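# Transfer a roped hoop between posts with three arms

## Task

Using only the ropes (each rope joins the hoop to a metal block resting on a bench; no gripper can reach the hoop or the peg directly), take the hoop off the post it sits on and set it down flat on the other post so that it rings the loose peg standing there, with that peg left upright. The hoop must never drop more than slightly below the top of the lower of the two posts, even while dangling. Arm bases in the scene frame, metres, with heading in degrees counter-clockwise from +x: arm1 at x=+0.14 y=+1.40 z=+0.95 heading -93; arm2 at x=-1.17 y=-0.78 z=+1.04 heading +30; arm3 at x=+1.19 y=-0.75 z=+1.05 heading +148. At the end every gripper must have released and the arms must be moved away; the placement only counts if it stays put without any robot holding it.

## Robot and tools

Setup: three identical i2rt Big YAM arms named arm1, arm2 and arm3. Each has six revolute joints, a two-finger gripper and a wrist camera. Two fixed room cameras, cam_low and cam_top, watch the scene. The hoop is moved indirectly: grab the metal blocks at the rope ends and pull or lift through the ropes. Reach is roughly 1.0 m from each arm's joint1 axis.

Frame: a single scene frame, origin on the floor, +z up, metres. "hand" means the point between the fingertips; its z axis runs along the fingers and the fingers close along its y axis. Base positions and headings are listed in the task. Wrist camera sits above the hand looking toward the fingertips when joint1 and joint6 are 0 and the hand is level and forward.

Tool execute_actions: argument "actions" is a list holding zero or one action. An action is an object keyed by robot name ("arm1", "arm2", "arm3"), each containing a "joints" object. Each robot gets its own joints object; inside it, any subset of named keys, each an absolute target (not an offset): joint1_rad -2.879..2.879 (base yaw, positive is counter-clockwise viewed from above, 0 points along the foot's heading); joint2_rad 0..3.141 (shoulder, 0 = upper arm level toward the back, increasing lifts it up then forward); joint3_rad 0..3.019 (elbow, 0 = folded flat, increasing opens); joint4_rad -1.692..1.57 (wrist pitch, positive tilts fingers up); joint5_rad -1.57..1.57 (wrist sideways swing, positive to the arm's right); joint6_rad -2.094..2.094 (hand roll, positive clockwise seen from behind the hand); gripper_m 0..0.093, fingertip gap in metres. Angles are radians. Completion tolerances: ±0.045, ±0.14, ±0.09, ±0.055, ±0.03, ±0.035 rad for joints 1-6 and ±0.003 m for the gripper. Everything in one action starts at once; joints move at different speeds, so the hand can sweep an unexpected path. An action is cut off after 15 s. Omitted joints or robots may keep pushing toward earlier targets. A bad key or value rejects the whole call with no motion. Optional "cameras" lists which images to return (names above or "all"; omitted/null means all, [] means none). An empty actions list just reports state and images.

Tool wait: "seconds" 0 to 10; commands nothing, returns state and images.

Tool zoom_image: "camera" plus "region" [x0, y0, x1, y1] in pixels of that camera's most recent full image, origin top-left, at most 504x504. Wrist images are 504x504 fisheye; room images are 672x504.

Tool finished_scene: "scene" integer; ends the scene permanently after the last command has been held, and reports success. Release and retreat first.

Reading results: each call returns per-robot state, joint_positions, and images in the order named by the "pictures" line. joint_status tells how each commanded motion ended. "off_target": stopped short and may still be pushing. "contact_stop" or "time_out": the joint drops its target and holds where it is, except that a timed-out joint may keep a target at most 0.375, 0.375, 0.113, 0.225, 0.075, 0.3 rad (joints 1-6) from its position and keep pushing; on_its_own lists such things, where "held at" is the held target, not the actual position. Send a joint its reported position to relieve pushing. "joint command not followed" (often with a "cause:" line) means a self/inter-arm collision check blocked the arm's joint targets; gripper targets still execute, and blocked joints show "not_followed" and may retry on later actions until given passable targets. Calls without an action never show this line. Tiny target changes may not move a joint. If a stop is reported, later execute_actions, wait and finished_scene calls in the same reply are skipped.

Heat: holding a load warms motors, even while you are thinking. A MOTOR HOT line appears at 85 °C; at 100 °C an OVER-TEMPERATURE FAULT drops that arm (motors and gripper go limp), and affected keys show "limit_stop_at_motor_heat"; resend targets afterward. Heat partly persists into the next scene.

Avoid: robots pressing hard against each other (fails and ends the run) or hitting each other; the collision check ignores fingers, gripper housings and wrist cameras and may react late. Arms do not stop on contact and can push hard, so avoid driving into benches, posts or objects. Don't let the hoop sag below the lower post top, knock over the peg, drop blocks, or send anything off the work area or onto the floor. Loose objects may occasionally get a small push from outside. The simulation keeps running while you compose replies, with the last command held. Shorter robot motion time is better.

Each tool is called after "Emit:" in YAML: its name, and indented under it one key for each argument.

## Session

Emit:
execute_actions:
  actions: []

Scene clock: 0.00 s.
Motor temperatures (°C, as the motors report them): arm1=[23 26 26 24 23 27] | arm2=[26 24 24 26 26 27] | arm3=[24 26 24 26 24 25]
arm1.joint_positions: joint1_rad=+0.638 joint2_rad=+0.238 joint3_rad=+1.622 joint4_rad=-1.515 joint5_rad=-0.055 joint6_rad=-0.387 gripper_m=+0.094
arm1.joint_status: not commanded
arm1.hand: x=+0.1404 y=+1.4203 z=+1.5812 quat_wxyz=(-0.523, -0.201, -0.725, +0.400) (m; scene frame)
arm2.joint_positions: joint1_rad=-0.809 joint2_rad=+0.517 joint3_rad=+1.393 joint4_rad=-1.151 joint5_rad=-0.090 joint6_rad=-0.582 gripper_m=+0.095
arm2.joint_status: not commanded
arm2.hand: x=-0.9590 y=-0.8304 z=+1.6425 quat_wxyz=(-0.559, +0.143, -0.787, +0.220) (m; scene frame)
arm3.joint_positions: joint1_rad=+0.318 joint2_rad=+0.555 joint3_rad=+1.682 joint4_rad=-1.323 joint5_rad=-0.250 joint6_rad=+0.180 gripper_m=+0.095
arm3.joint_status: not commanded
arm3.hand: x=+1.0477 y=-0.7506 z=+1.7318 quat_wxyz=(+0.079, +0.764, -0.088, -0.634) (m; scene frame)
pictures: arm1_cam_wrist, arm2_cam_wrist, arm3_cam_wrist, cam_low, cam_top
Images, in order (width x height): arm1_cam_wrist 504x504, arm2_cam_wrist 504x504, arm3_cam_wrist 504x504, cam_low 672x504, cam_top 672x504.

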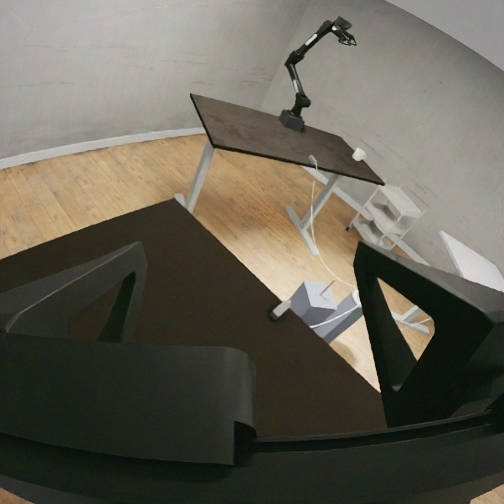

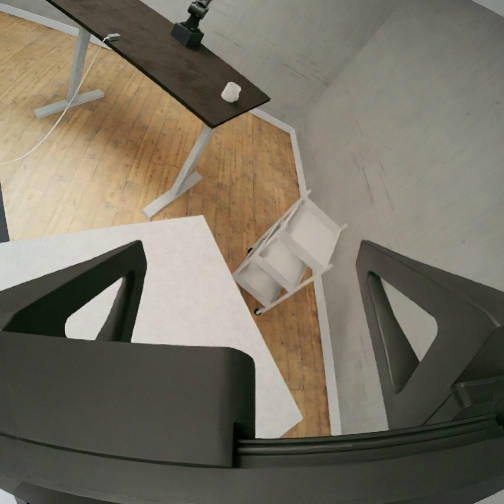

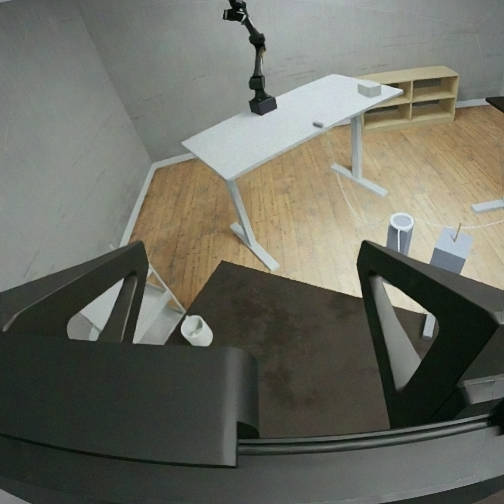

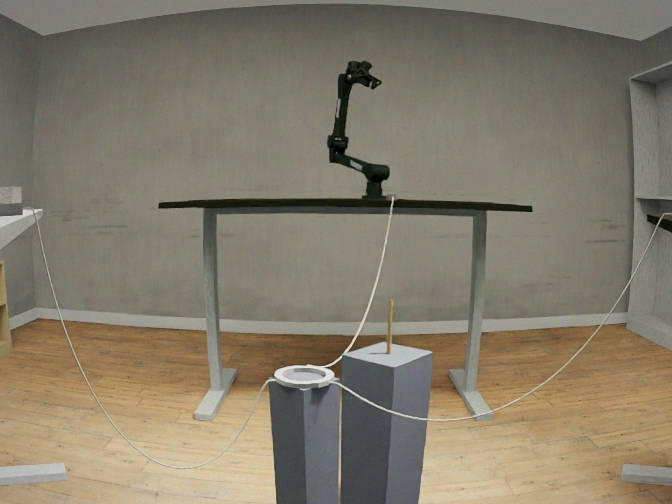

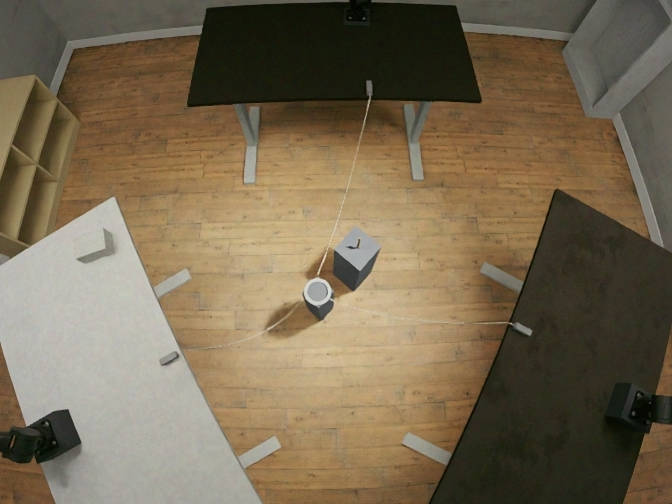

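Emit:
execute_actions:
  actions:
    - {"arm1":{"joints":{"joint1_rad":0.1,"joint2_rad":1.8,"joint3_rad":1.62,"joint4_rad":-1.3,"joint5_rad":0,"joint6_rad":0}},"arm2":{"joints":{"joint1_rad":0,"joint2_rad":1.9,"joint3_rad":1.75,"joint4_rad":-1.3,"joint5_rad":0,"joint6_rad":0}},"arm3":{"joints":{"joint1_rad":-0.14,"joint2_rad":1.85,"joint3_rad":1.6,"joint4_rad":-1.2,"joint5_rad":0,"joint6_rad":0}}}

Scene clock: 3.87 s.
Motor temperatures (°C, as the motors report them): arm1=[23 26 26 24 23 27] | arm2=[26 24 24 26 26 27] | arm3=[24 26 25 26 24 25]
arm1.joint_positions: joint1_rad=+0.102 joint2_rad=+1.810 joint3_rad=+1.612 joint4_rad=-1.303 joint5_rad=-0.004 joint6_rad=-0.012 gripper_m=+0.094
arm1.joint_status: all done
arm1.hand: x=+0.1719 y=+0.8338 z=+1.1142 quat_wxyz=(-0.025, -0.682, -0.730, +0.024) (m; scene frame)
arm2.joint_positions: joint1_rad=+0.007 joint2_rad=+1.896 joint3_rad=+1.735 joint4_rad=-1.284 joint5_rad=+0.001 joint6_rad=-0.011 gripper_m=+0.095
arm2.joint_status: all done
arm2.hand: x=-0.6333 y=-0.4749 z=+1.2004 quat_wxyz=(-0.058, +0.266, -0.962, -0.018) (m; scene frame)
arm3.joint_positions: joint1_rad=-0.139 joint2_rad=+1.863 joint3_rad=+1.576 joint4_rad=-1.208 joint5_rad=-0.001 joint6_rad=+0.009 gripper_m=+0.095
arm3.joint_status: all done
arm3.hand: x=+0.7443 y=-0.3719 z=+1.1645 quat_wxyz=(-0.008, +0.936, -0.349, -0.037) (m; scene frame)
pictures: arm1_cam_wrist, arm2_cam_wrist, arm3_cam_wrist, cam_low, cam_top
Images, in order (width x height): arm1_cam_wrist 504x504, arm2_cam_wrist 504x504, arm3_cam_wrist 504x504, cam_low 672x504, cam_top 672x504.

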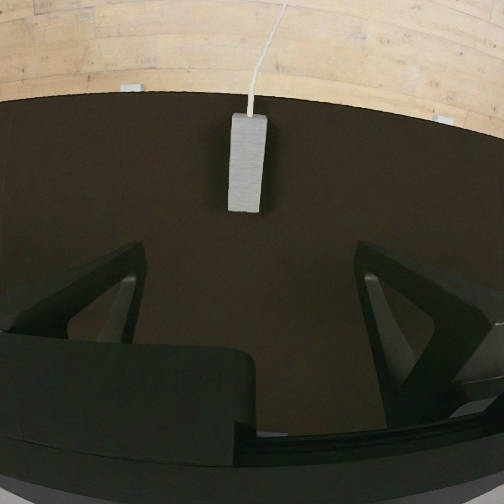

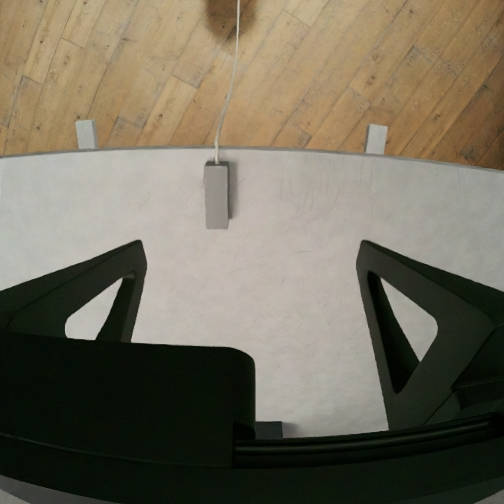

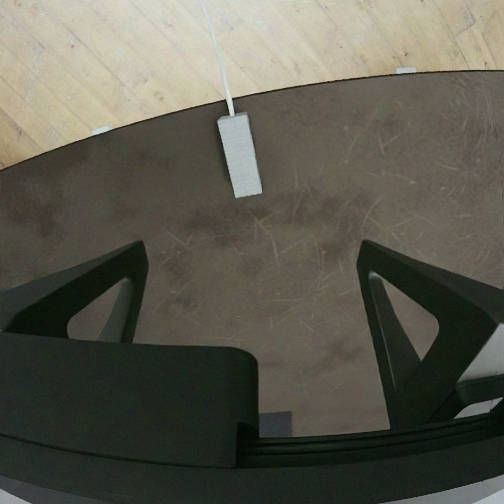

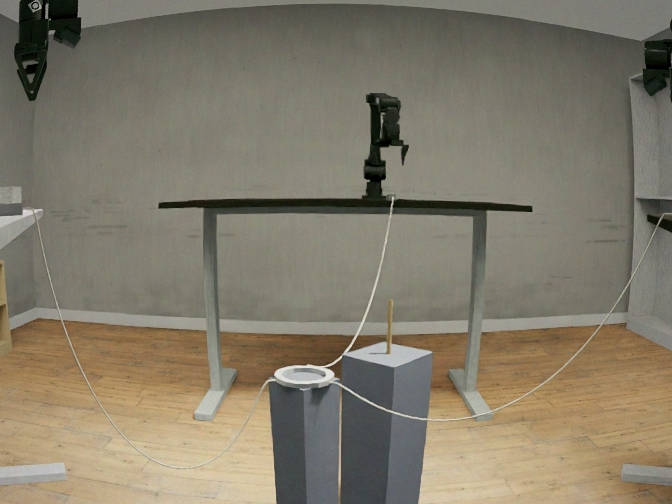

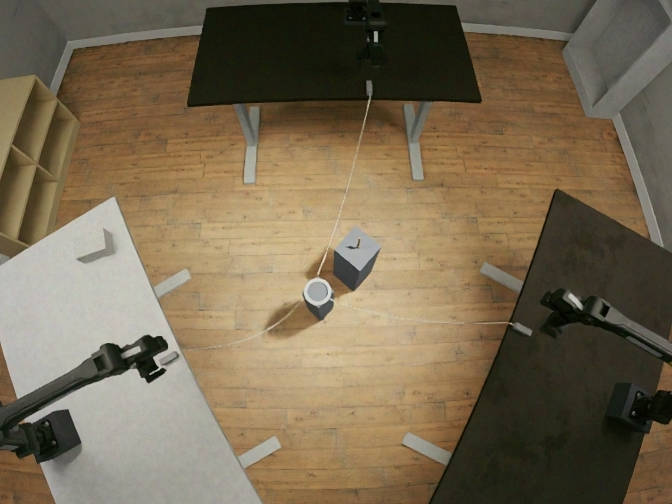

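Emit:
execute_actions:
  actions:
    - {"arm1":{"joints":{"joint1_rad":0.105,"joint2_rad":1.86,"joint3_rad":1.467,"joint4_rad":-1.1,"joint6_rad":0.03}},"arm2":{"joints":{"joint1_rad":0.055,"joint2_rad":1.955,"joint3_rad":1.59,"joint4_rad":-1.08,"joint6_rad":0.04}},"arm3":{"joints":{"joint1_rad":-0.12,"joint2_rad":1.885,"joint3_rad":1.525,"joint4_rad":-1.09,"joint6_rad":-0.17}}}
  cameras: ["arm1_cam_wrist","arm2_cam_wrist","arm3_cam_wrist"]

Scene clock: 6.17 s.
Motor temperatures (°C, as the motors report them): arm1=[23 26 26 24 23 27] | arm2=[26 24 25 26 26 27] | arm3=[24 26 25 26 24 25]
arm1.joint_positions: joint1_rad=+0.102 joint2_rad=+1.875 joint3_rad=+1.462 joint4_rad=-1.112 joint5_rad=-0.004 joint6_rad=+0.019 gripper_m=+0.094
arm1.joint_status: all done
arm1.hand: x=+0.1711 y=+0.8417 z=+1.0251 quat_wxyz=(-0.017, -0.693, -0.720, +0.016) (m; scene frame)
arm2.joint_positions: joint1_rad=+0.059 joint2_rad=+1.950 joint3_rad=+1.591 joint4_rad=-1.099 joint5_rad=+0.001 joint6_rad=+0.028 gripper_m=+0.095
arm2.joint_status: all done
arm2.hand: x=-0.6546 y=-0.4503 z=+1.1167 quat_wxyz=(-0.051, +0.272, -0.961, -0.019) (m; scene frame)
arm3.joint_positions: joint1_rad=-0.129 joint2_rad=+1.884 joint3_rad=+1.516 joint4_rad=-1.104 joint5_rad=-0.001 joint6_rad=-0.160 gripper_m=+0.095
arm3.joint_status: all done
arm3.hand: x=+0.7382 y=-0.3750 z=+1.1318 quat_wxyz=(-0.015, +0.964, -0.263, -0.046) (m; scene frame)
pictures: arm1_cam_wrist, arm2_cam_wrist, arm3_cam_wrist
Images, in order (width x height): arm1_cam_wrist 504x504, arm2_cam_wrist 504x504, arm3_cam_wrist 504x504.

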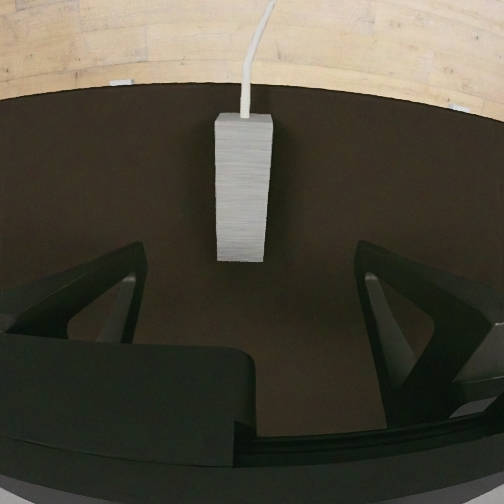

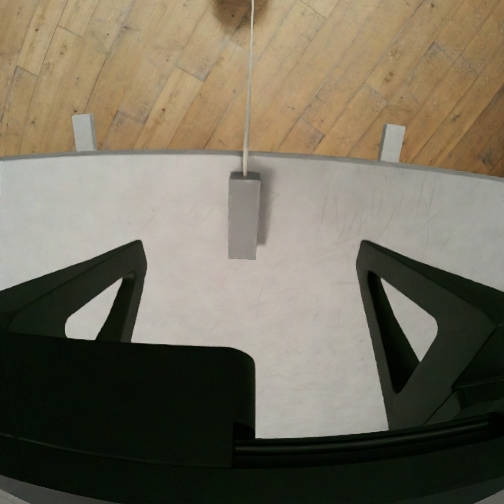

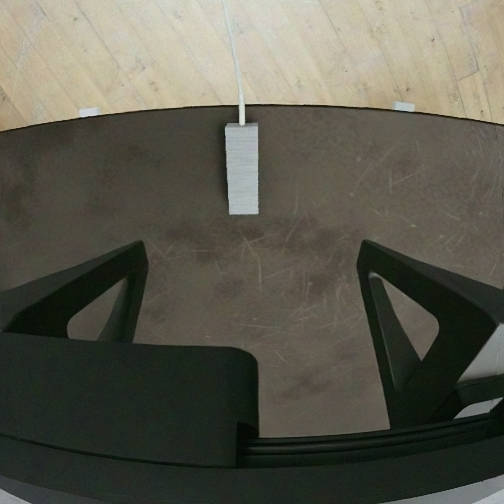

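Emit:
execute_actions:
  actions:
    - {"arm1":{"joints":{"joint1_rad":0.118,"joint2_rad":1.905,"joint3_rad":1.395,"joint4_rad":-1.01}},"arm2":{"joints":{"joint1_rad":0.07,"joint2_rad":1.975,"joint3_rad":1.40,"joint4_rad":-0.87}},"arm3":{"joints":{"joint1_rad":-0.105,"joint2_rad":1.97,"joint3_rad":1.42,"joint4_rad":-0.92}}}
  cameras: ["arm1_cam_wrist","arm2_cam_wrist","arm3_cam_wrist","cam_low"]

Scene clock: 8.07 s.
Motor temperatures (°C, as the motors report them): arm1=[23 26 26 24 23 27] | arm2=[26 24 25 26 26 27] | arm3=[24 26 25 26 24 25]
arm1.joint_positions: joint1_rad=+0.112 joint2_rad=+1.907 joint3_rad=+1.395 joint4_rad=-1.022 joint5_rad=-0.004 joint6_rad=+0.019 gripper_m=+0.094
arm1.joint_status: all done
arm1.hand: x=+0.1760 y=+0.8501 z=+0.9851 quat_wxyz=(-0.014, -0.690, -0.724, +0.013) (m; scene frame)
arm2.joint_positions: joint1_rad=+0.061 joint2_rad=+1.961 joint3_rad=+1.402 joint4_rad=-0.889 joint5_rad=+0.001 joint6_rad=+0.028 gripper_m=+0.095
arm2.joint_status: all done
arm2.hand: x=-0.6793 y=-0.4643 z=+1.0464 quat_wxyz=(-0.055, +0.273, -0.960, -0.021) (m; scene frame)
arm3.joint_positions: joint1_rad=-0.112 joint2_rad=+1.992 joint3_rad=+1.402 joint4_rad=-0.934 joint5_rad=-0.001 joint6_rad=-0.161 gripper_m=+0.095
arm3.joint_status: all done
arm3.hand: x=+0.7442 y=-0.3936 z=+1.0347 quat_wxyz=(-0.004, +0.967, -0.255, -0.023) (m; scene frame)
pictures: arm1_cam_wrist, arm2_cam_wrist, arm3_cam_wrist, cam_low
Images, in order (width x height): arm1_cam_wrist 504x504, arm2_cam_wrist 504x504, arm3_cam_wrist 504x504, cam_low 672x504.

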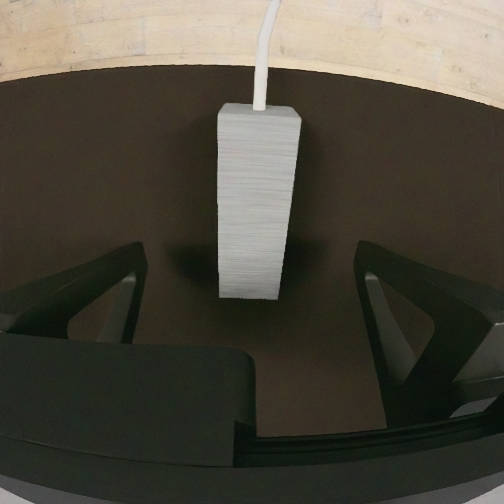

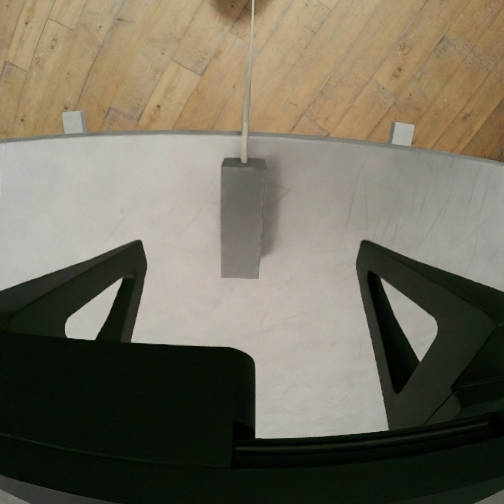

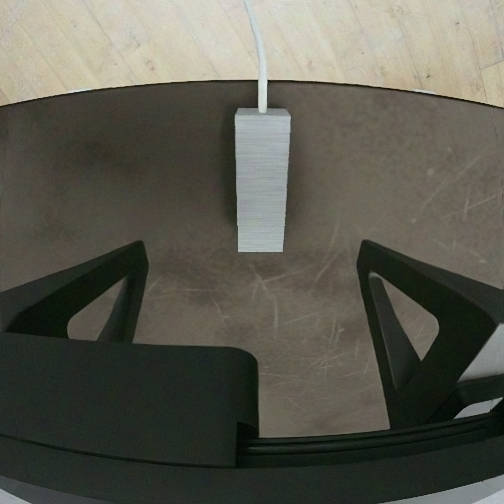

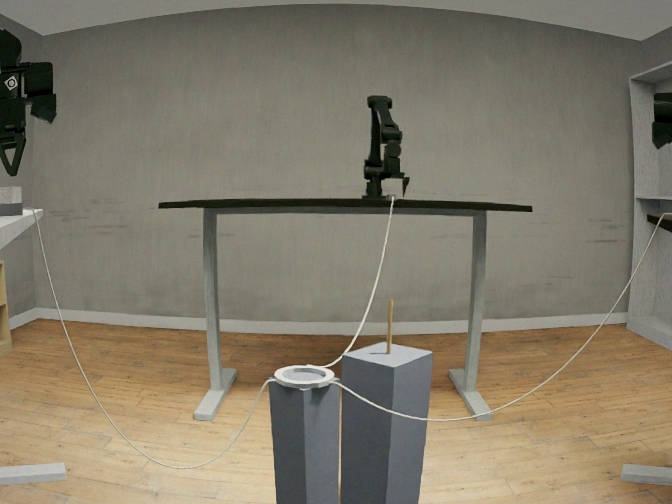

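Emit:
execute_actions:
  actions:
    - {"arm1":{"joints":{"joint2_rad":1.95,"joint3_rad":1.395,"joint4_rad":-0.97}},"arm2":{"joints":{"joint1_rad":0.08,"joint2_rad":2.07,"joint3_rad":1.36,"joint4_rad":-0.75}},"arm3":{"joints":{"joint1_rad":-0.135,"joint2_rad":2.07,"joint3_rad":1.42,"joint4_rad":-0.84}}}
  cameras: ["arm1_cam_wrist","arm2_cam_wrist","arm3_cam_wrist","cam_low"]

Scene clock: 9.93 s.
Motor temperatures (°C, as the motors report them): arm1=[23 26 27 24 23 27] | arm2=[26 24 25 26 26 27] | arm3=[24 26 25 26 24 25]
arm1.joint_positions: joint1_rad=+0.116 joint2_rad=+1.933 joint3_rad=+1.395 joint4_rad=-0.978 joint5_rad=+0.000 joint6_rad=+0.020 gripper_m=+0.094
arm1.joint_status: all done
arm1.hand: x=+0.1776 y=+0.8423 z=+0.9715 quat_wxyz=(-0.019, -0.689, -0.724, +0.020) (m; scene frame)
arm2.joint_positions: joint1_rad=+0.074 joint2_rad=+2.064 joint3_rad=+1.360 joint4_rad=-0.768 joint5_rad=+0.001 joint6_rad=+0.029 gripper_m=+0.095
arm2.joint_status: all done
arm2.hand: x=-0.6891 y=-0.4612 z=+0.9783 quat_wxyz=(-0.044, +0.279, -0.959, -0.017) (m; scene frame)
arm3.joint_positions: joint1_rad=-0.128 joint2_rad=+2.080 joint3_rad=+1.402 joint4_rad=-0.853 joint5_rad=-0.001 joint6_rad=-0.161 gripper_m=+0.095
arm3.joint_status: all done
arm3.hand: x=+0.7456 y=-0.3835 z=+0.9869 quat_wxyz=(-0.003, +0.965, -0.263, -0.019) (m; scene frame)
pictures: arm1_cam_wrist, arm2_cam_wrist, arm3_cam_wrist, cam_low
Images, in order (width x height): arm1_cam_wrist 504x504, arm2_cam_wrist 504x504, arm3_cam_wrist 504x504, cam_low 672x504.

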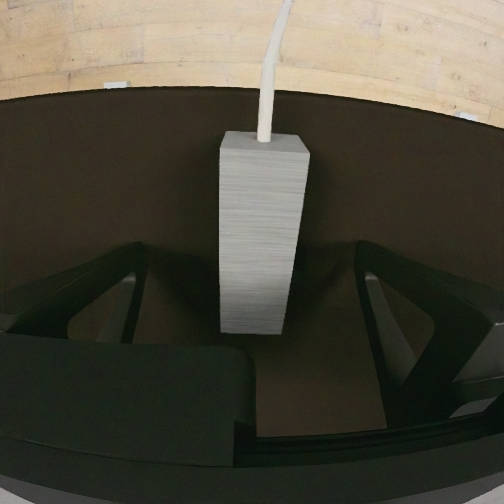

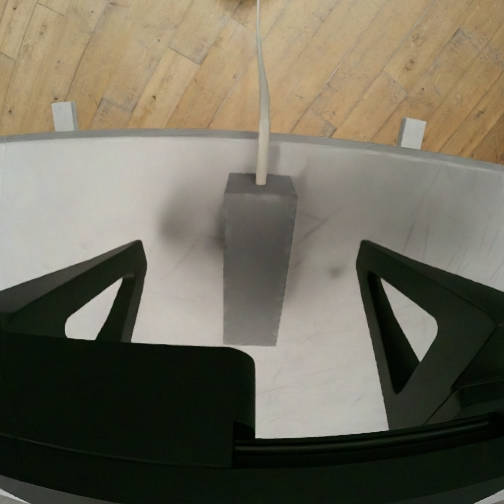

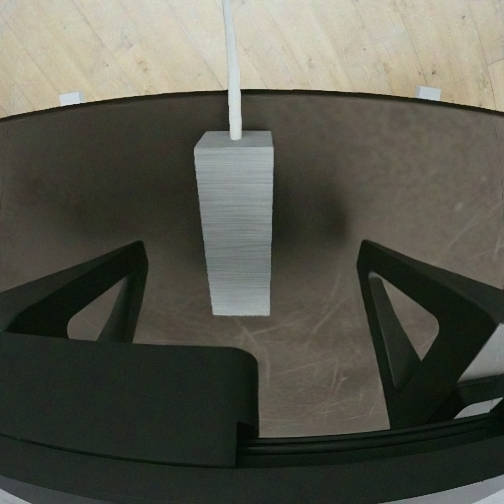

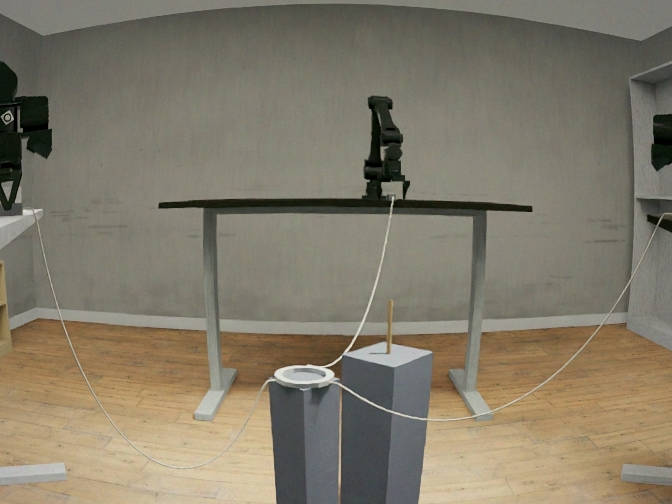

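Emit:
execute_actions:
  actions:
    - {"arm1":{"joints":{"joint2_rad":1.96,"joint3_rad":1.385}},"arm2":{"joints":{"joint2_rad":2.09,"joint3_rad":1.33,"joint4_rad":-0.72}},"arm3":{"joints":{"joint1_rad":-0.11,"joint2_rad":2.105,"joint4_rad":-0.80}}}
  cameras: ["arm1_cam_wrist","arm2_cam_wrist","arm3_cam_wrist"]

Scene clock: 11.00 s.
Motor temperatures (°C, as the motors report them): arm1=[23 26 27 24 23 27] | arm2=[26 24 25 26 26 27] | arm3=[24 26 25 26 24 25]
arm1.joint_positions: joint1_rad=+0.116 joint2_rad=+1.933 joint3_rad=+1.395 joint4_rad=-0.978 joint5_rad=+0.000 joint6_rad=+0.020 gripper_m=+0.094
arm1.joint_status: all done
arm1.hand: x=+0.1776 y=+0.8423 z=+0.9715 quat_wxyz=(-0.019, -0.689, -0.724, +0.020) (m; scene frame)
arm2.joint_positions: joint1_rad=+0.074 joint2_rad=+2.064 joint3_rad=+1.339 joint4_rad=-0.741 joint5_rad=+0.001 joint6_rad=+0.029 gripper_m=+0.095
arm2.joint_status: all done
arm2.hand: x=-0.6923 y=-0.4633 z=+0.9723 quat_wxyz=(-0.047, +0.279, -0.959, -0.018) (m; scene frame)
arm3.joint_positions: joint1_rad=-0.119 joint2_rad=+2.097 joint3_rad=+1.402 joint4_rad=-0.815 joint5_rad=-0.001 joint6_rad=-0.161 gripper_m=+0.095
arm3.joint_status: all done
arm3.hand: x=+0.7375 y=-0.3835 z=+0.9781 quat_wxyz=(-0.007, +0.966, -0.258, -0.029) (m; scene frame)
pictures: arm1_cam_wrist, arm2_cam_wrist, arm3_cam_wrist
Images, in order (width x height): arm1_cam_wrist 504x504, arm2_cam_wrist 504x504, arm3_cam_wrist 504x504.

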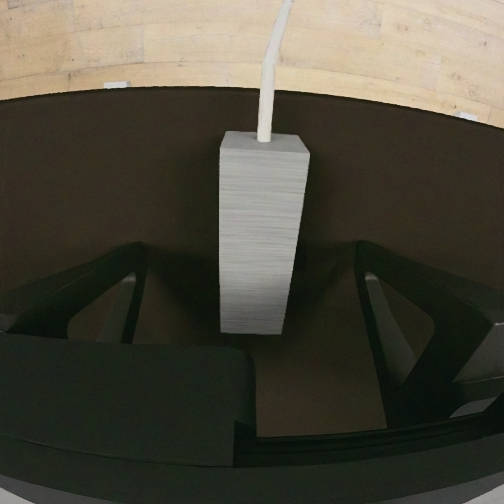

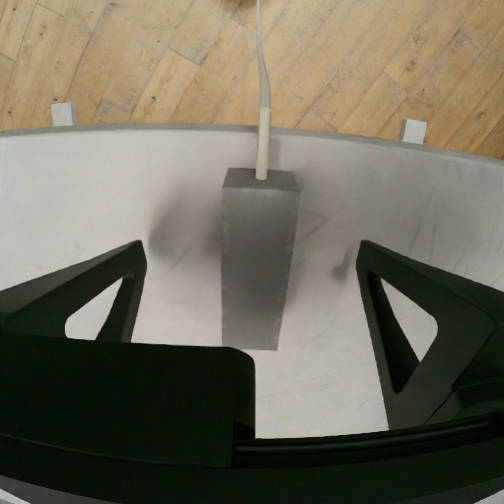

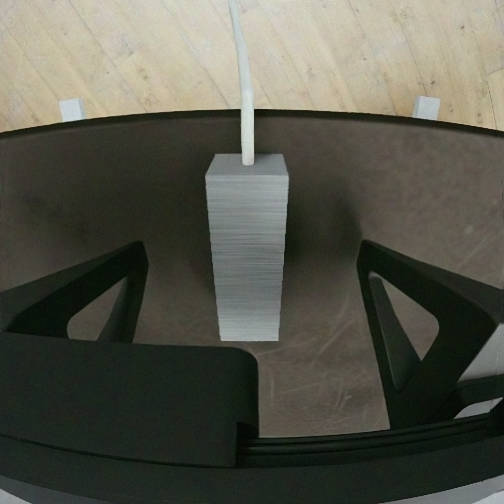

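Emit:
execute_actions:
  actions:
    - {"arm1":{"joints":{"joint3_rad":1.36}},"arm2":{"joints":{"joint3_rad":1.295,"joint4_rad":-0.69}},"arm3":{"joints":{"joint3_rad":1.375}}}
  cameras: []

Emit:
execute_actions:
  actions:
    - {"arm1":{"joints":{"gripper_m":0.015}},"arm2":{"joints":{"gripper_m":0.015}},"arm3":{"joints":{"gripper_m":0.015}}}

Scene clock: 12.03 s.
Motor temperatures (°C, as the motors report them): arm1=[23 26 27 24 23 27] | arm2=[26 24 25 26 26 27] | arm3=[24 26 25 26 24 25]
arm1.joint_positions: joint1_rad=+0.116 joint2_rad=+1.932 joint3_rad=+1.391 joint4_rad=-0.973 joint5_rad=+0.001 joint6_rad=+0.020 gripper_m=+0.094
arm1.joint_status: all done
arm1.hand: x=+0.1775 y=+0.8428 z=+0.9709 quat_wxyz=(-0.019, -0.689, -0.724, +0.021) (m; scene frame)
arm2.joint_positions: joint1_rad=+0.074 joint2_rad=+2.064 joint3_rad=+1.315 joint4_rad=-0.706 joint5_rad=+0.001 joint6_rad=+0.029 gripper_m=+0.095
arm2.joint_status: all done
arm2.hand: x=-0.6951 y=-0.4651 z=+0.9659 quat_wxyz=(-0.052, +0.278, -0.959, -0.020) (m; scene frame)
arm3.joint_positions: joint1_rad=-0.117 joint2_rad=+2.096 joint3_rad=+1.385 joint4_rad=-0.810 joint5_rad=+0.003 joint6_rad=-0.164 gripper_m=+0.095
arm3.joint_status: all done
arm3.hand: x=+0.7426 y=-0.3885 z=+0.9733 quat_wxyz=(-0.007, +0.966, -0.256, -0.023) (m; scene frame)
pictures: none
No camera images: the call's "cameras" was empty. Leave "cameras" out to get every camera's image.

Scene clock: 12.70 s.
Motor temperatures (°C, as the motors report them): arm1=[23 26 27 24 23 27] | arm2=[26 24 25 26 26 27] | arm3=[24 26 25 26 24 25]
arm1.joint_positions: joint1_rad=+0.116 joint2_rad=+1.930 joint3_rad=+1.387 joint4_rad=-0.973 joint5_rad=+0.003 joint6_rad=+0.020 gripper_m=+0.025
arm1.joint_status: gripper_m off_target (ended at +0.025, target +0.015)
arm1.hand: x=+0.1770 y=+0.8442 z=+0.9705 quat_wxyz=(-0.018, -0.689, -0.724, +0.021) (m; scene frame)
arm2.joint_positions: joint1_rad=+0.074 joint2_rad=+2.064 joint3_rad=+1.315 joint4_rad=-0.705 joint5_rad=+0.000 joint6_rad=+0.030 gripper_m=+0.025
arm2.joint_status: gripper_m off_target (ended at +0.025, target +0.015)
arm2.hand: x=-0.6951 y=-0.4650 z=+0.9659 quat_wxyz=(-0.052, +0.278, -0.959, -0.020) (m; scene frame)
arm3.joint_positions: joint1_rad=-0.117 joint2_rad=+2.096 joint3_rad=+1.383 joint4_rad=-0.810 joint5_rad=+0.005 joint6_rad=-0.164 gripper_m=+0.025
arm3.joint_status: gripper_m off_target (ended at +0.025, target +0.015)
arm3.hand: x=+0.7434 y=-0.3888 z=+0.9728 quat_wxyz=(-0.007, +0.966, -0.256, -0.022) (m; scene frame)
pictures: arm1_cam_wrist, arm2_cam_wrist, arm3_cam_wrist, cam_low, cam_top
Images, in order (width x height): arm1_cam_wrist 504x504, arm2_cam_wrist 504x504, arm3_cam_wrist 504x504, cam_low 672x504, cam_top 672x504.

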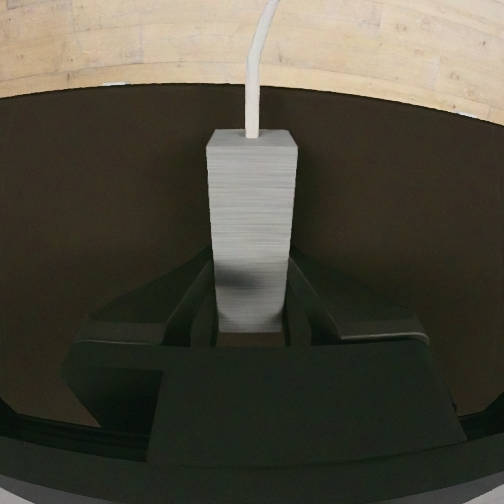

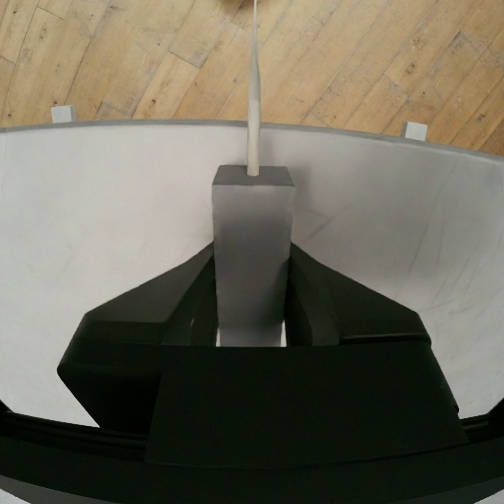

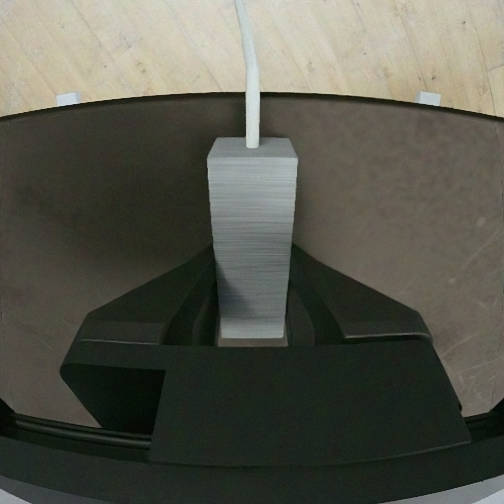

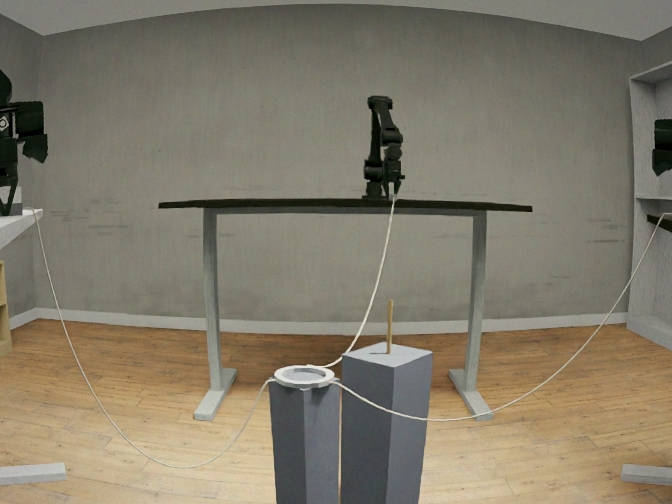

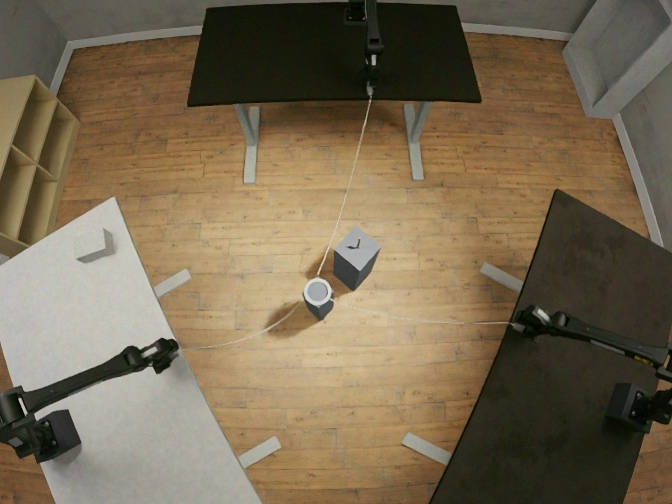

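Emit:
execute_actions:
  actions:
    - {"arm1":{"joints":{"joint2_rad":1.83,"joint3_rad":1.39,"joint4_rad":-0.8}},"arm2":{"joints":{"joint2_rad":1.7,"joint3_rad":1.2}},"arm3":{"joints":{"joint2_rad":1.85,"joint3_rad":1.3}}}
  cameras: []

Emit:
execute_actions:
  actions:
    - {"arm1":{"joints":{"joint1_rad":-0.204,"joint2_rad":1.72,"joint3_rad":1.372,"joint4_rad":-0.66,"joint6_rad":-0.1}},"arm2":{"joints":{"joint1_rad":0.318,"joint2_rad":1.04,"joint3_rad":0.62,"joint4_rad":-0.58,"joint6_rad":0.3}},"arm3":{"joints":{"joint1_rad":0.361,"joint2_rad":1.642,"joint3_rad":1.067,"joint4_rad":-0.425,"joint6_rad":0.3}}}

Scene clock: 17.13 s.
Motor temperatures (°C, as the motors report them): arm1=[23 26 27 24 23 27] | arm2=[26 25 25 26 26 27] | arm3=[24 26 25 26 24 25]
arm1.joint_positions: joint1_rad=+0.116 joint2_rad=+1.836 joint3_rad=+1.384 joint4_rad=-0.815 joint5_rad=+0.003 joint6_rad=+0.020 gripper_m=+0.025
arm1.joint_status: all done
arm1.hand: x=+0.1803 y=+0.7994 z=+1.0290 quat_wxyz=(-0.109, -0.681, -0.716, +0.105) (m; scene frame)
arm2.joint_positions: joint1_rad=+0.074 joint2_rad=+1.685 joint3_rad=+1.183 joint4_rad=-0.694 joint5_rad=+0.000 joint6_rad=+0.030 gripper_m=+0.025
arm2.joint_status: all done
arm2.hand: x=-0.7039 y=-0.4724 z=+1.1242 quat_wxyz=(-0.174, +0.273, -0.944, -0.060) (m; scene frame)
arm3.joint_positions: joint1_rad=-0.117 joint2_rad=+1.852 joint3_rad=+1.275 joint4_rad=-0.802 joint5_rad=+0.002 joint6_rad=-0.164 gripper_m=+0.025
arm3.joint_status: all done
arm3.hand: x=+0.7529 y=-0.3958 z=+1.0703 quat_wxyz=(-0.036, +0.962, -0.255, -0.088) (m; scene frame)
pictures: none
No camera images: the call's "cameras" was empty. Leave "cameras" out to get every camera's image.

Scene clock: 18.63 s.
Motor temperatures (°C, as the motors report them): arm1=[23 27 27 24 23 27] | arm2=[26 24 25 26 26 27] | arm3=[24 26 26 26 24 25]
arm1.joint_positions: joint1_rad=-0.197 joint2_rad=+1.725 joint3_rad=+1.361 joint4_rad=-0.674 joint5_rad=+0.003 joint6_rad=-0.089 gripper_m=+0.025
arm1.joint_status: all done
arm1.hand: x=-0.0129 y=+0.7918 z=+1.0994 quat_wxyz=(-0.150, -0.733, -0.628, +0.217) (m; scene frame)
arm2.joint_positions: joint1_rad=+0.323 joint2_rad=+1.057 joint3_rad=+0.622 joint4_rad=-0.602 joint5_rad=-0.002 joint6_rad=+0.288 gripper_m=+0.025
arm2.joint_status: all done
arm2.hand: x=-0.9216 y=-0.5104 z=+1.1612 quat_wxyz=(-0.219, +0.264, -0.928, -0.145) (m; scene frame)
arm3.joint_positions: joint1_rad=+0.366 joint2_rad=+1.662 joint3_rad=+1.056 joint4_rad=-0.448 joint5_rad=-0.002 joint6_rad=+0.291 gripper_m=+0.025
arm3.joint_status: all done
arm3.hand: x=+0.6386 y=-0.6378 z=+1.1171 quat_wxyz=(+0.017, +0.937, -0.235, -0.256) (m; scene frame)
pictures: arm1_cam_wrist, arm2_cam_wrist, arm3_cam_wrist, cam_low, cam_top
Images, in order (width x height): arm1_cam_wrist 504x504, arm2_cam_wrist 504x504, arm3_cam_wrist 504x504, cam_low 672x504, cam_top 672x504.

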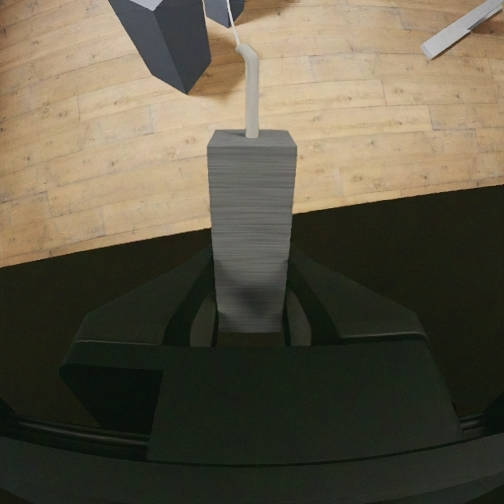

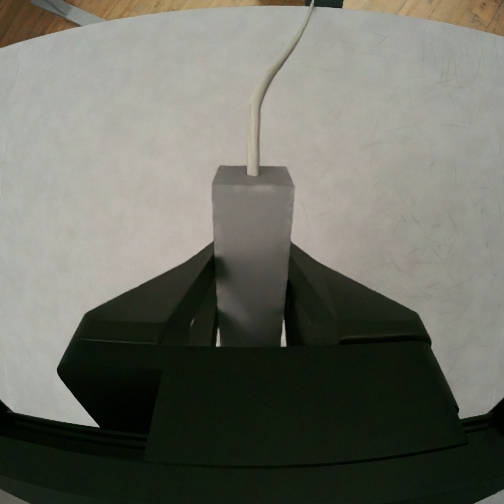

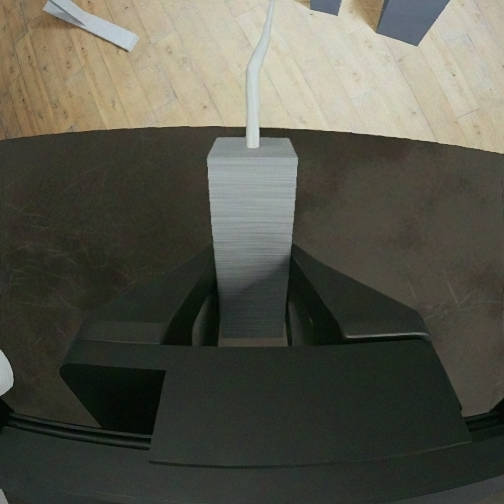

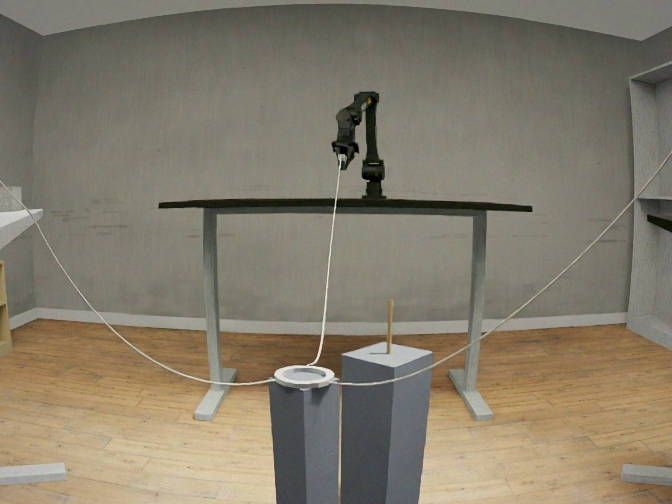

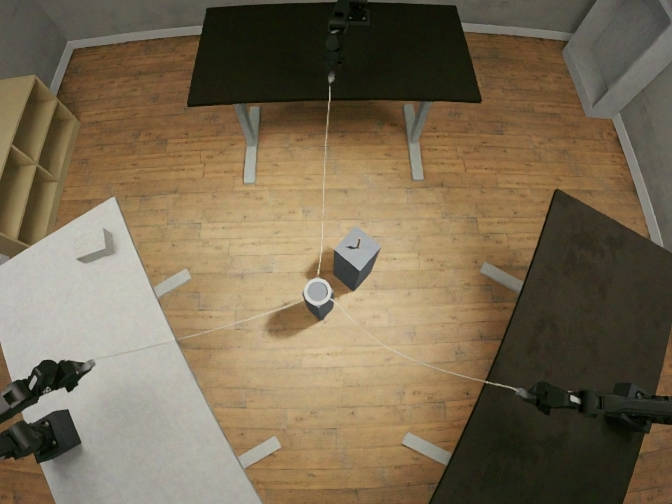

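Emit:
execute_actions:
  actions:
    - {"arm1":{"joints":{"joint1_rad":-0.218,"joint2_rad":1.529,"joint3_rad":1.38,"joint4_rad":-0.84}},"arm2":{"joints":{"joint1_rad":0.38,"joint2_rad":0.757,"joint3_rad":0.571,"joint4_rad":-0.81}},"arm3":{"joints":{"joint1_rad":0.403,"joint2_rad":1.39,"joint3_rad":1.0,"joint4_rad":-0.6}}}
  cameras: ["cam_low","cam_top"]

Scene clock: 22.27 s.
Motor temperatures (°C, as the motors report them): arm1=[23 27 27 24 23 27] | arm2=[26 24 25 26 26 27] | arm3=[24 26 26 26 24 25]
arm1.joint_positions: joint1_rad=-0.214 joint2_rad=+1.540 joint3_rad=+1.361 joint4_rad=-0.836 joint5_rad=+0.002 joint6_rad=-0.091 gripper_m=+0.025
arm1.joint_status: all done
arm1.hand: x=-0.0108 y=+0.8382 z=+1.1876 quat_wxyz=(-0.155, -0.734, -0.620, +0.227) (m; scene frame)
arm2.joint_positions: joint1_rad=+0.377 joint2_rad=+0.760 joint3_rad=+0.567 joint4_rad=-0.797 joint5_rad=+0.000 joint6_rad=+0.291 gripper_m=+0.025
arm2.joint_status: all done
arm2.hand: x=-0.9753 y=-0.5471 z=+1.2018 quat_wxyz=(-0.234, +0.285, -0.915, -0.163) (m; scene frame)
arm3.joint_positions: joint1_rad=+0.397 joint2_rad=+1.395 joint3_rad=+0.972 joint4_rad=-0.594 joint5_rad=+0.001 joint6_rad=+0.295 gripper_m=+0.025
arm3.joint_status: all done
arm3.hand: x=+0.6942 y=-0.6635 z=+1.1966 quat_wxyz=(+0.021, +0.935, -0.222, -0.274) (m; scene frame)
pictures: cam_low, cam_top
Images, in order (width x height): cam_low 672x504, cam_top 672x504.

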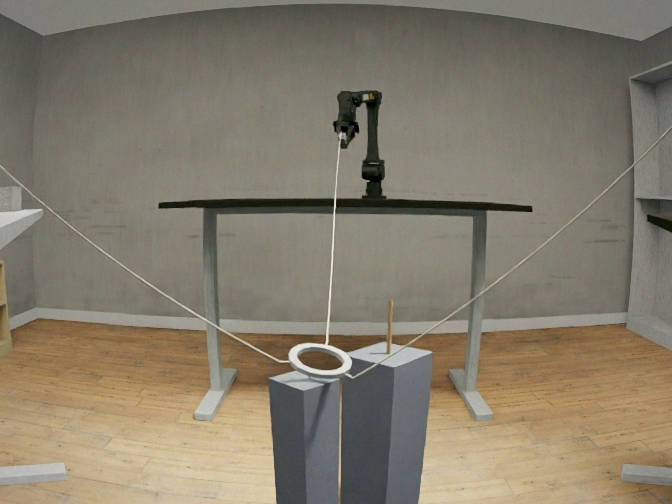

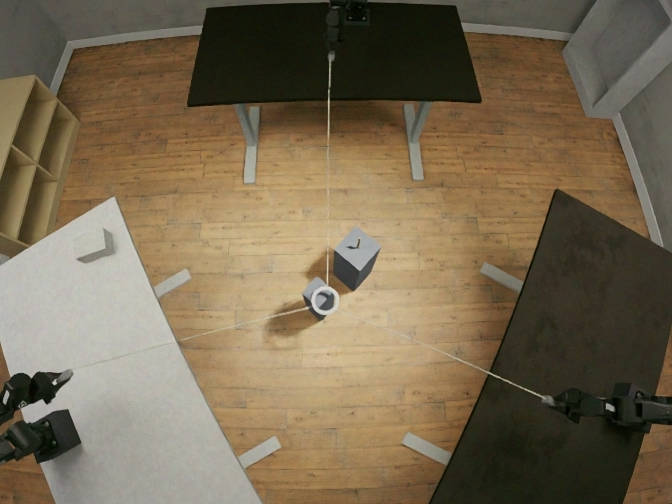

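Emit:
execute_actions:
  actions:
    - {"arm1":{"joints":{"joint2_rad":1.571,"joint3_rad":1.89,"joint4_rad":-1.31}},"arm2":{"joints":{"joint2_rad":0.789,"joint3_rad":1.057,"joint4_rad":-1.27}},"arm3":{"joints":{"joint2_rad":1.31,"joint3_rad":1.39,"joint4_rad":-1.07}}}
  cameras: ["cam_low","cam_top"]

Emit:
execute_actions:
  actions: []
  cameras: ["cam_low","cam_top"]

Scene clock: 24.47 s.
Motor temperatures (°C, as the motors report them): arm1=[23 27 28 24 23 27] | arm2=[26 24 26 26 26 27] | arm3=[24 26 26 26 24 25]
arm1.joint_positions: joint1_rad=-0.214 joint2_rad=+1.580 joint3_rad=+1.839 joint4_rad=-1.305 joint5_rad=+0.002 joint6_rad=-0.091 gripper_m=+0.025
arm1.joint_status: all done
arm1.hand: x=-0.0106 y=+0.8364 z=+1.3466 quat_wxyz=(-0.146, -0.738, -0.623, +0.215) (m; scene frame)
arm2.joint_positions: joint1_rad=+0.377 joint2_rad=+0.796 joint3_rad=+1.001 joint4_rad=-1.255 joint5_rad=+0.000 joint6_rad=+0.291 gripper_m=+0.025
arm2.joint_status: all done
arm2.hand: x=-0.9754 y=-0.5492 z=+1.3534 quat_wxyz=(-0.210, +0.288, -0.923, -0.147) (m; scene frame)
arm3.joint_positions: joint1_rad=+0.397 joint2_rad=+1.321 joint3_rad=+1.342 joint4_rad=-1.063 joint5_rad=+0.001 joint6_rad=+0.295 gripper_m=+0.025
arm3.joint_status: all done
arm3.hand: x=+0.6951 y=-0.6622 z=+1.3568 quat_wxyz=(+0.021, +0.939, -0.222, -0.262) (m; scene frame)
pictures: cam_low, cam_top
Images, in order (width x height): cam_low 672x504, cam_top 672x504.

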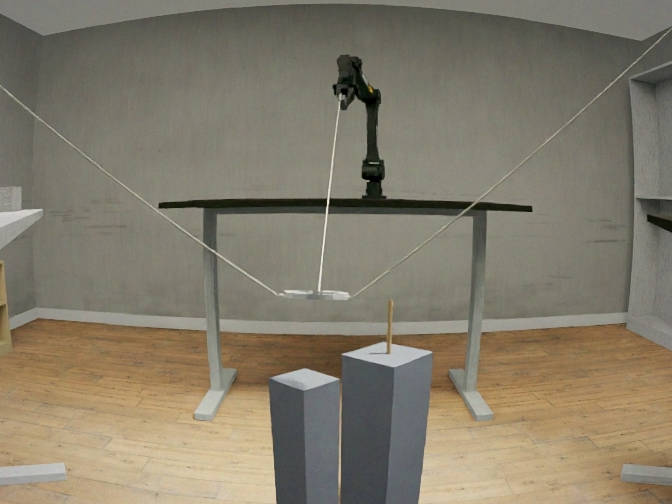

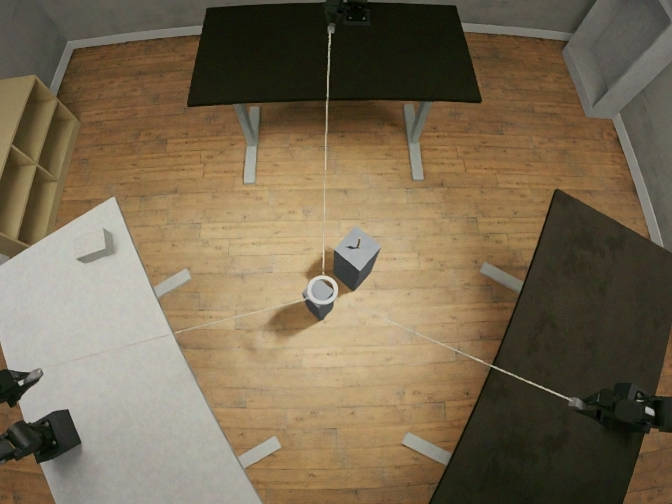

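Scene clock: 24.47 s.
Motor temperatures (°C, as the motors report them): arm1=[23 27 28 24 23 27] | arm2=[26 24 26 26 26 27] | arm3=[24 26 26 26 24 25]
arm1.joint_positions: joint1_rad=-0.214 joint2_rad=+1.580 joint3_rad=+1.839 joint4_rad=-1.305 joint5_rad=+0.002 joint6_rad=-0.091 gripper_m=+0.025
arm1.joint_status: all done
arm1.hand: x=-0.0106 y=+0.8364 z=+1.3466 quat_wxyz=(-0.146, -0.738, -0.623, +0.215) (m; scene frame)
arm2.joint_positions: joint1_rad=+0.377 joint2_rad=+0.796 joint3_rad=+1.001 joint4_rad=-1.255 joint5_rad=+0.000 joint6_rad=+0.291 gripper_m=+0.025
arm2.joint_status: all done
arm2.hand: x=-0.9754 y=-0.5492 z=+1.3534 quat_wxyz=(-0.210, +0.288, -0.923, -0.147) (m; scene frame)
arm3.joint_positions: joint1_rad=+0.397 joint2_rad=+1.321 joint3_rad=+1.342 joint4_rad=-1.063 joint5_rad=+0.001 joint6_rad=+0.295 gripper_m=+0.025
arm3.joint_status: all done
arm3.hand: x=+0.6951 y=-0.6622 z=+1.3568 quat_wxyz=(+0.021, +0.939, -0.222, -0.262) (m; scene frame)
pictures: cam_low, cam_top
Images, in order (width x height): cam_low 672x504, cam_top 672x504.

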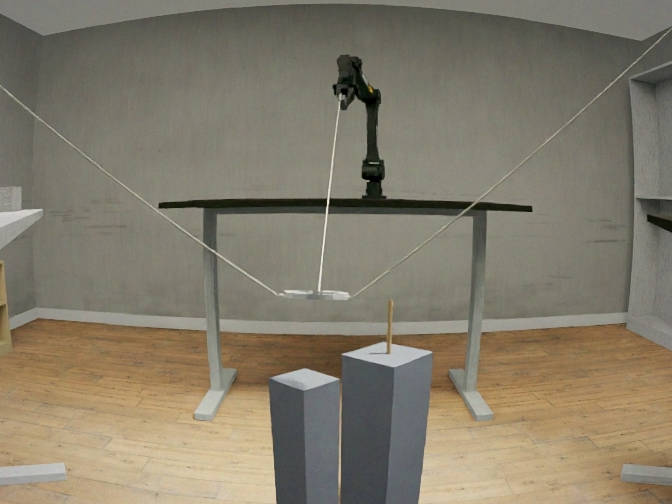

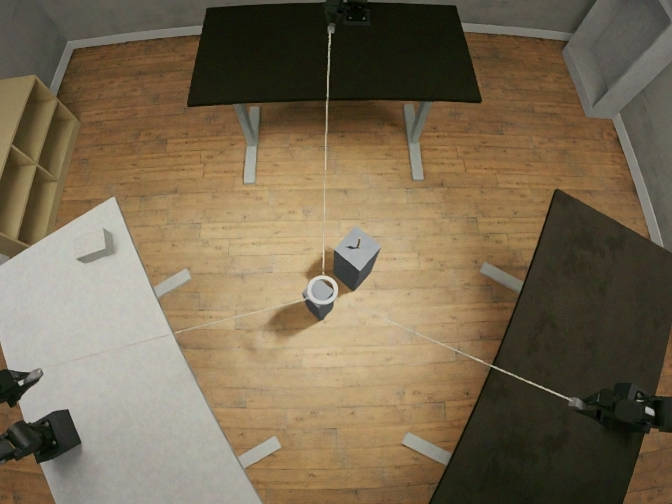

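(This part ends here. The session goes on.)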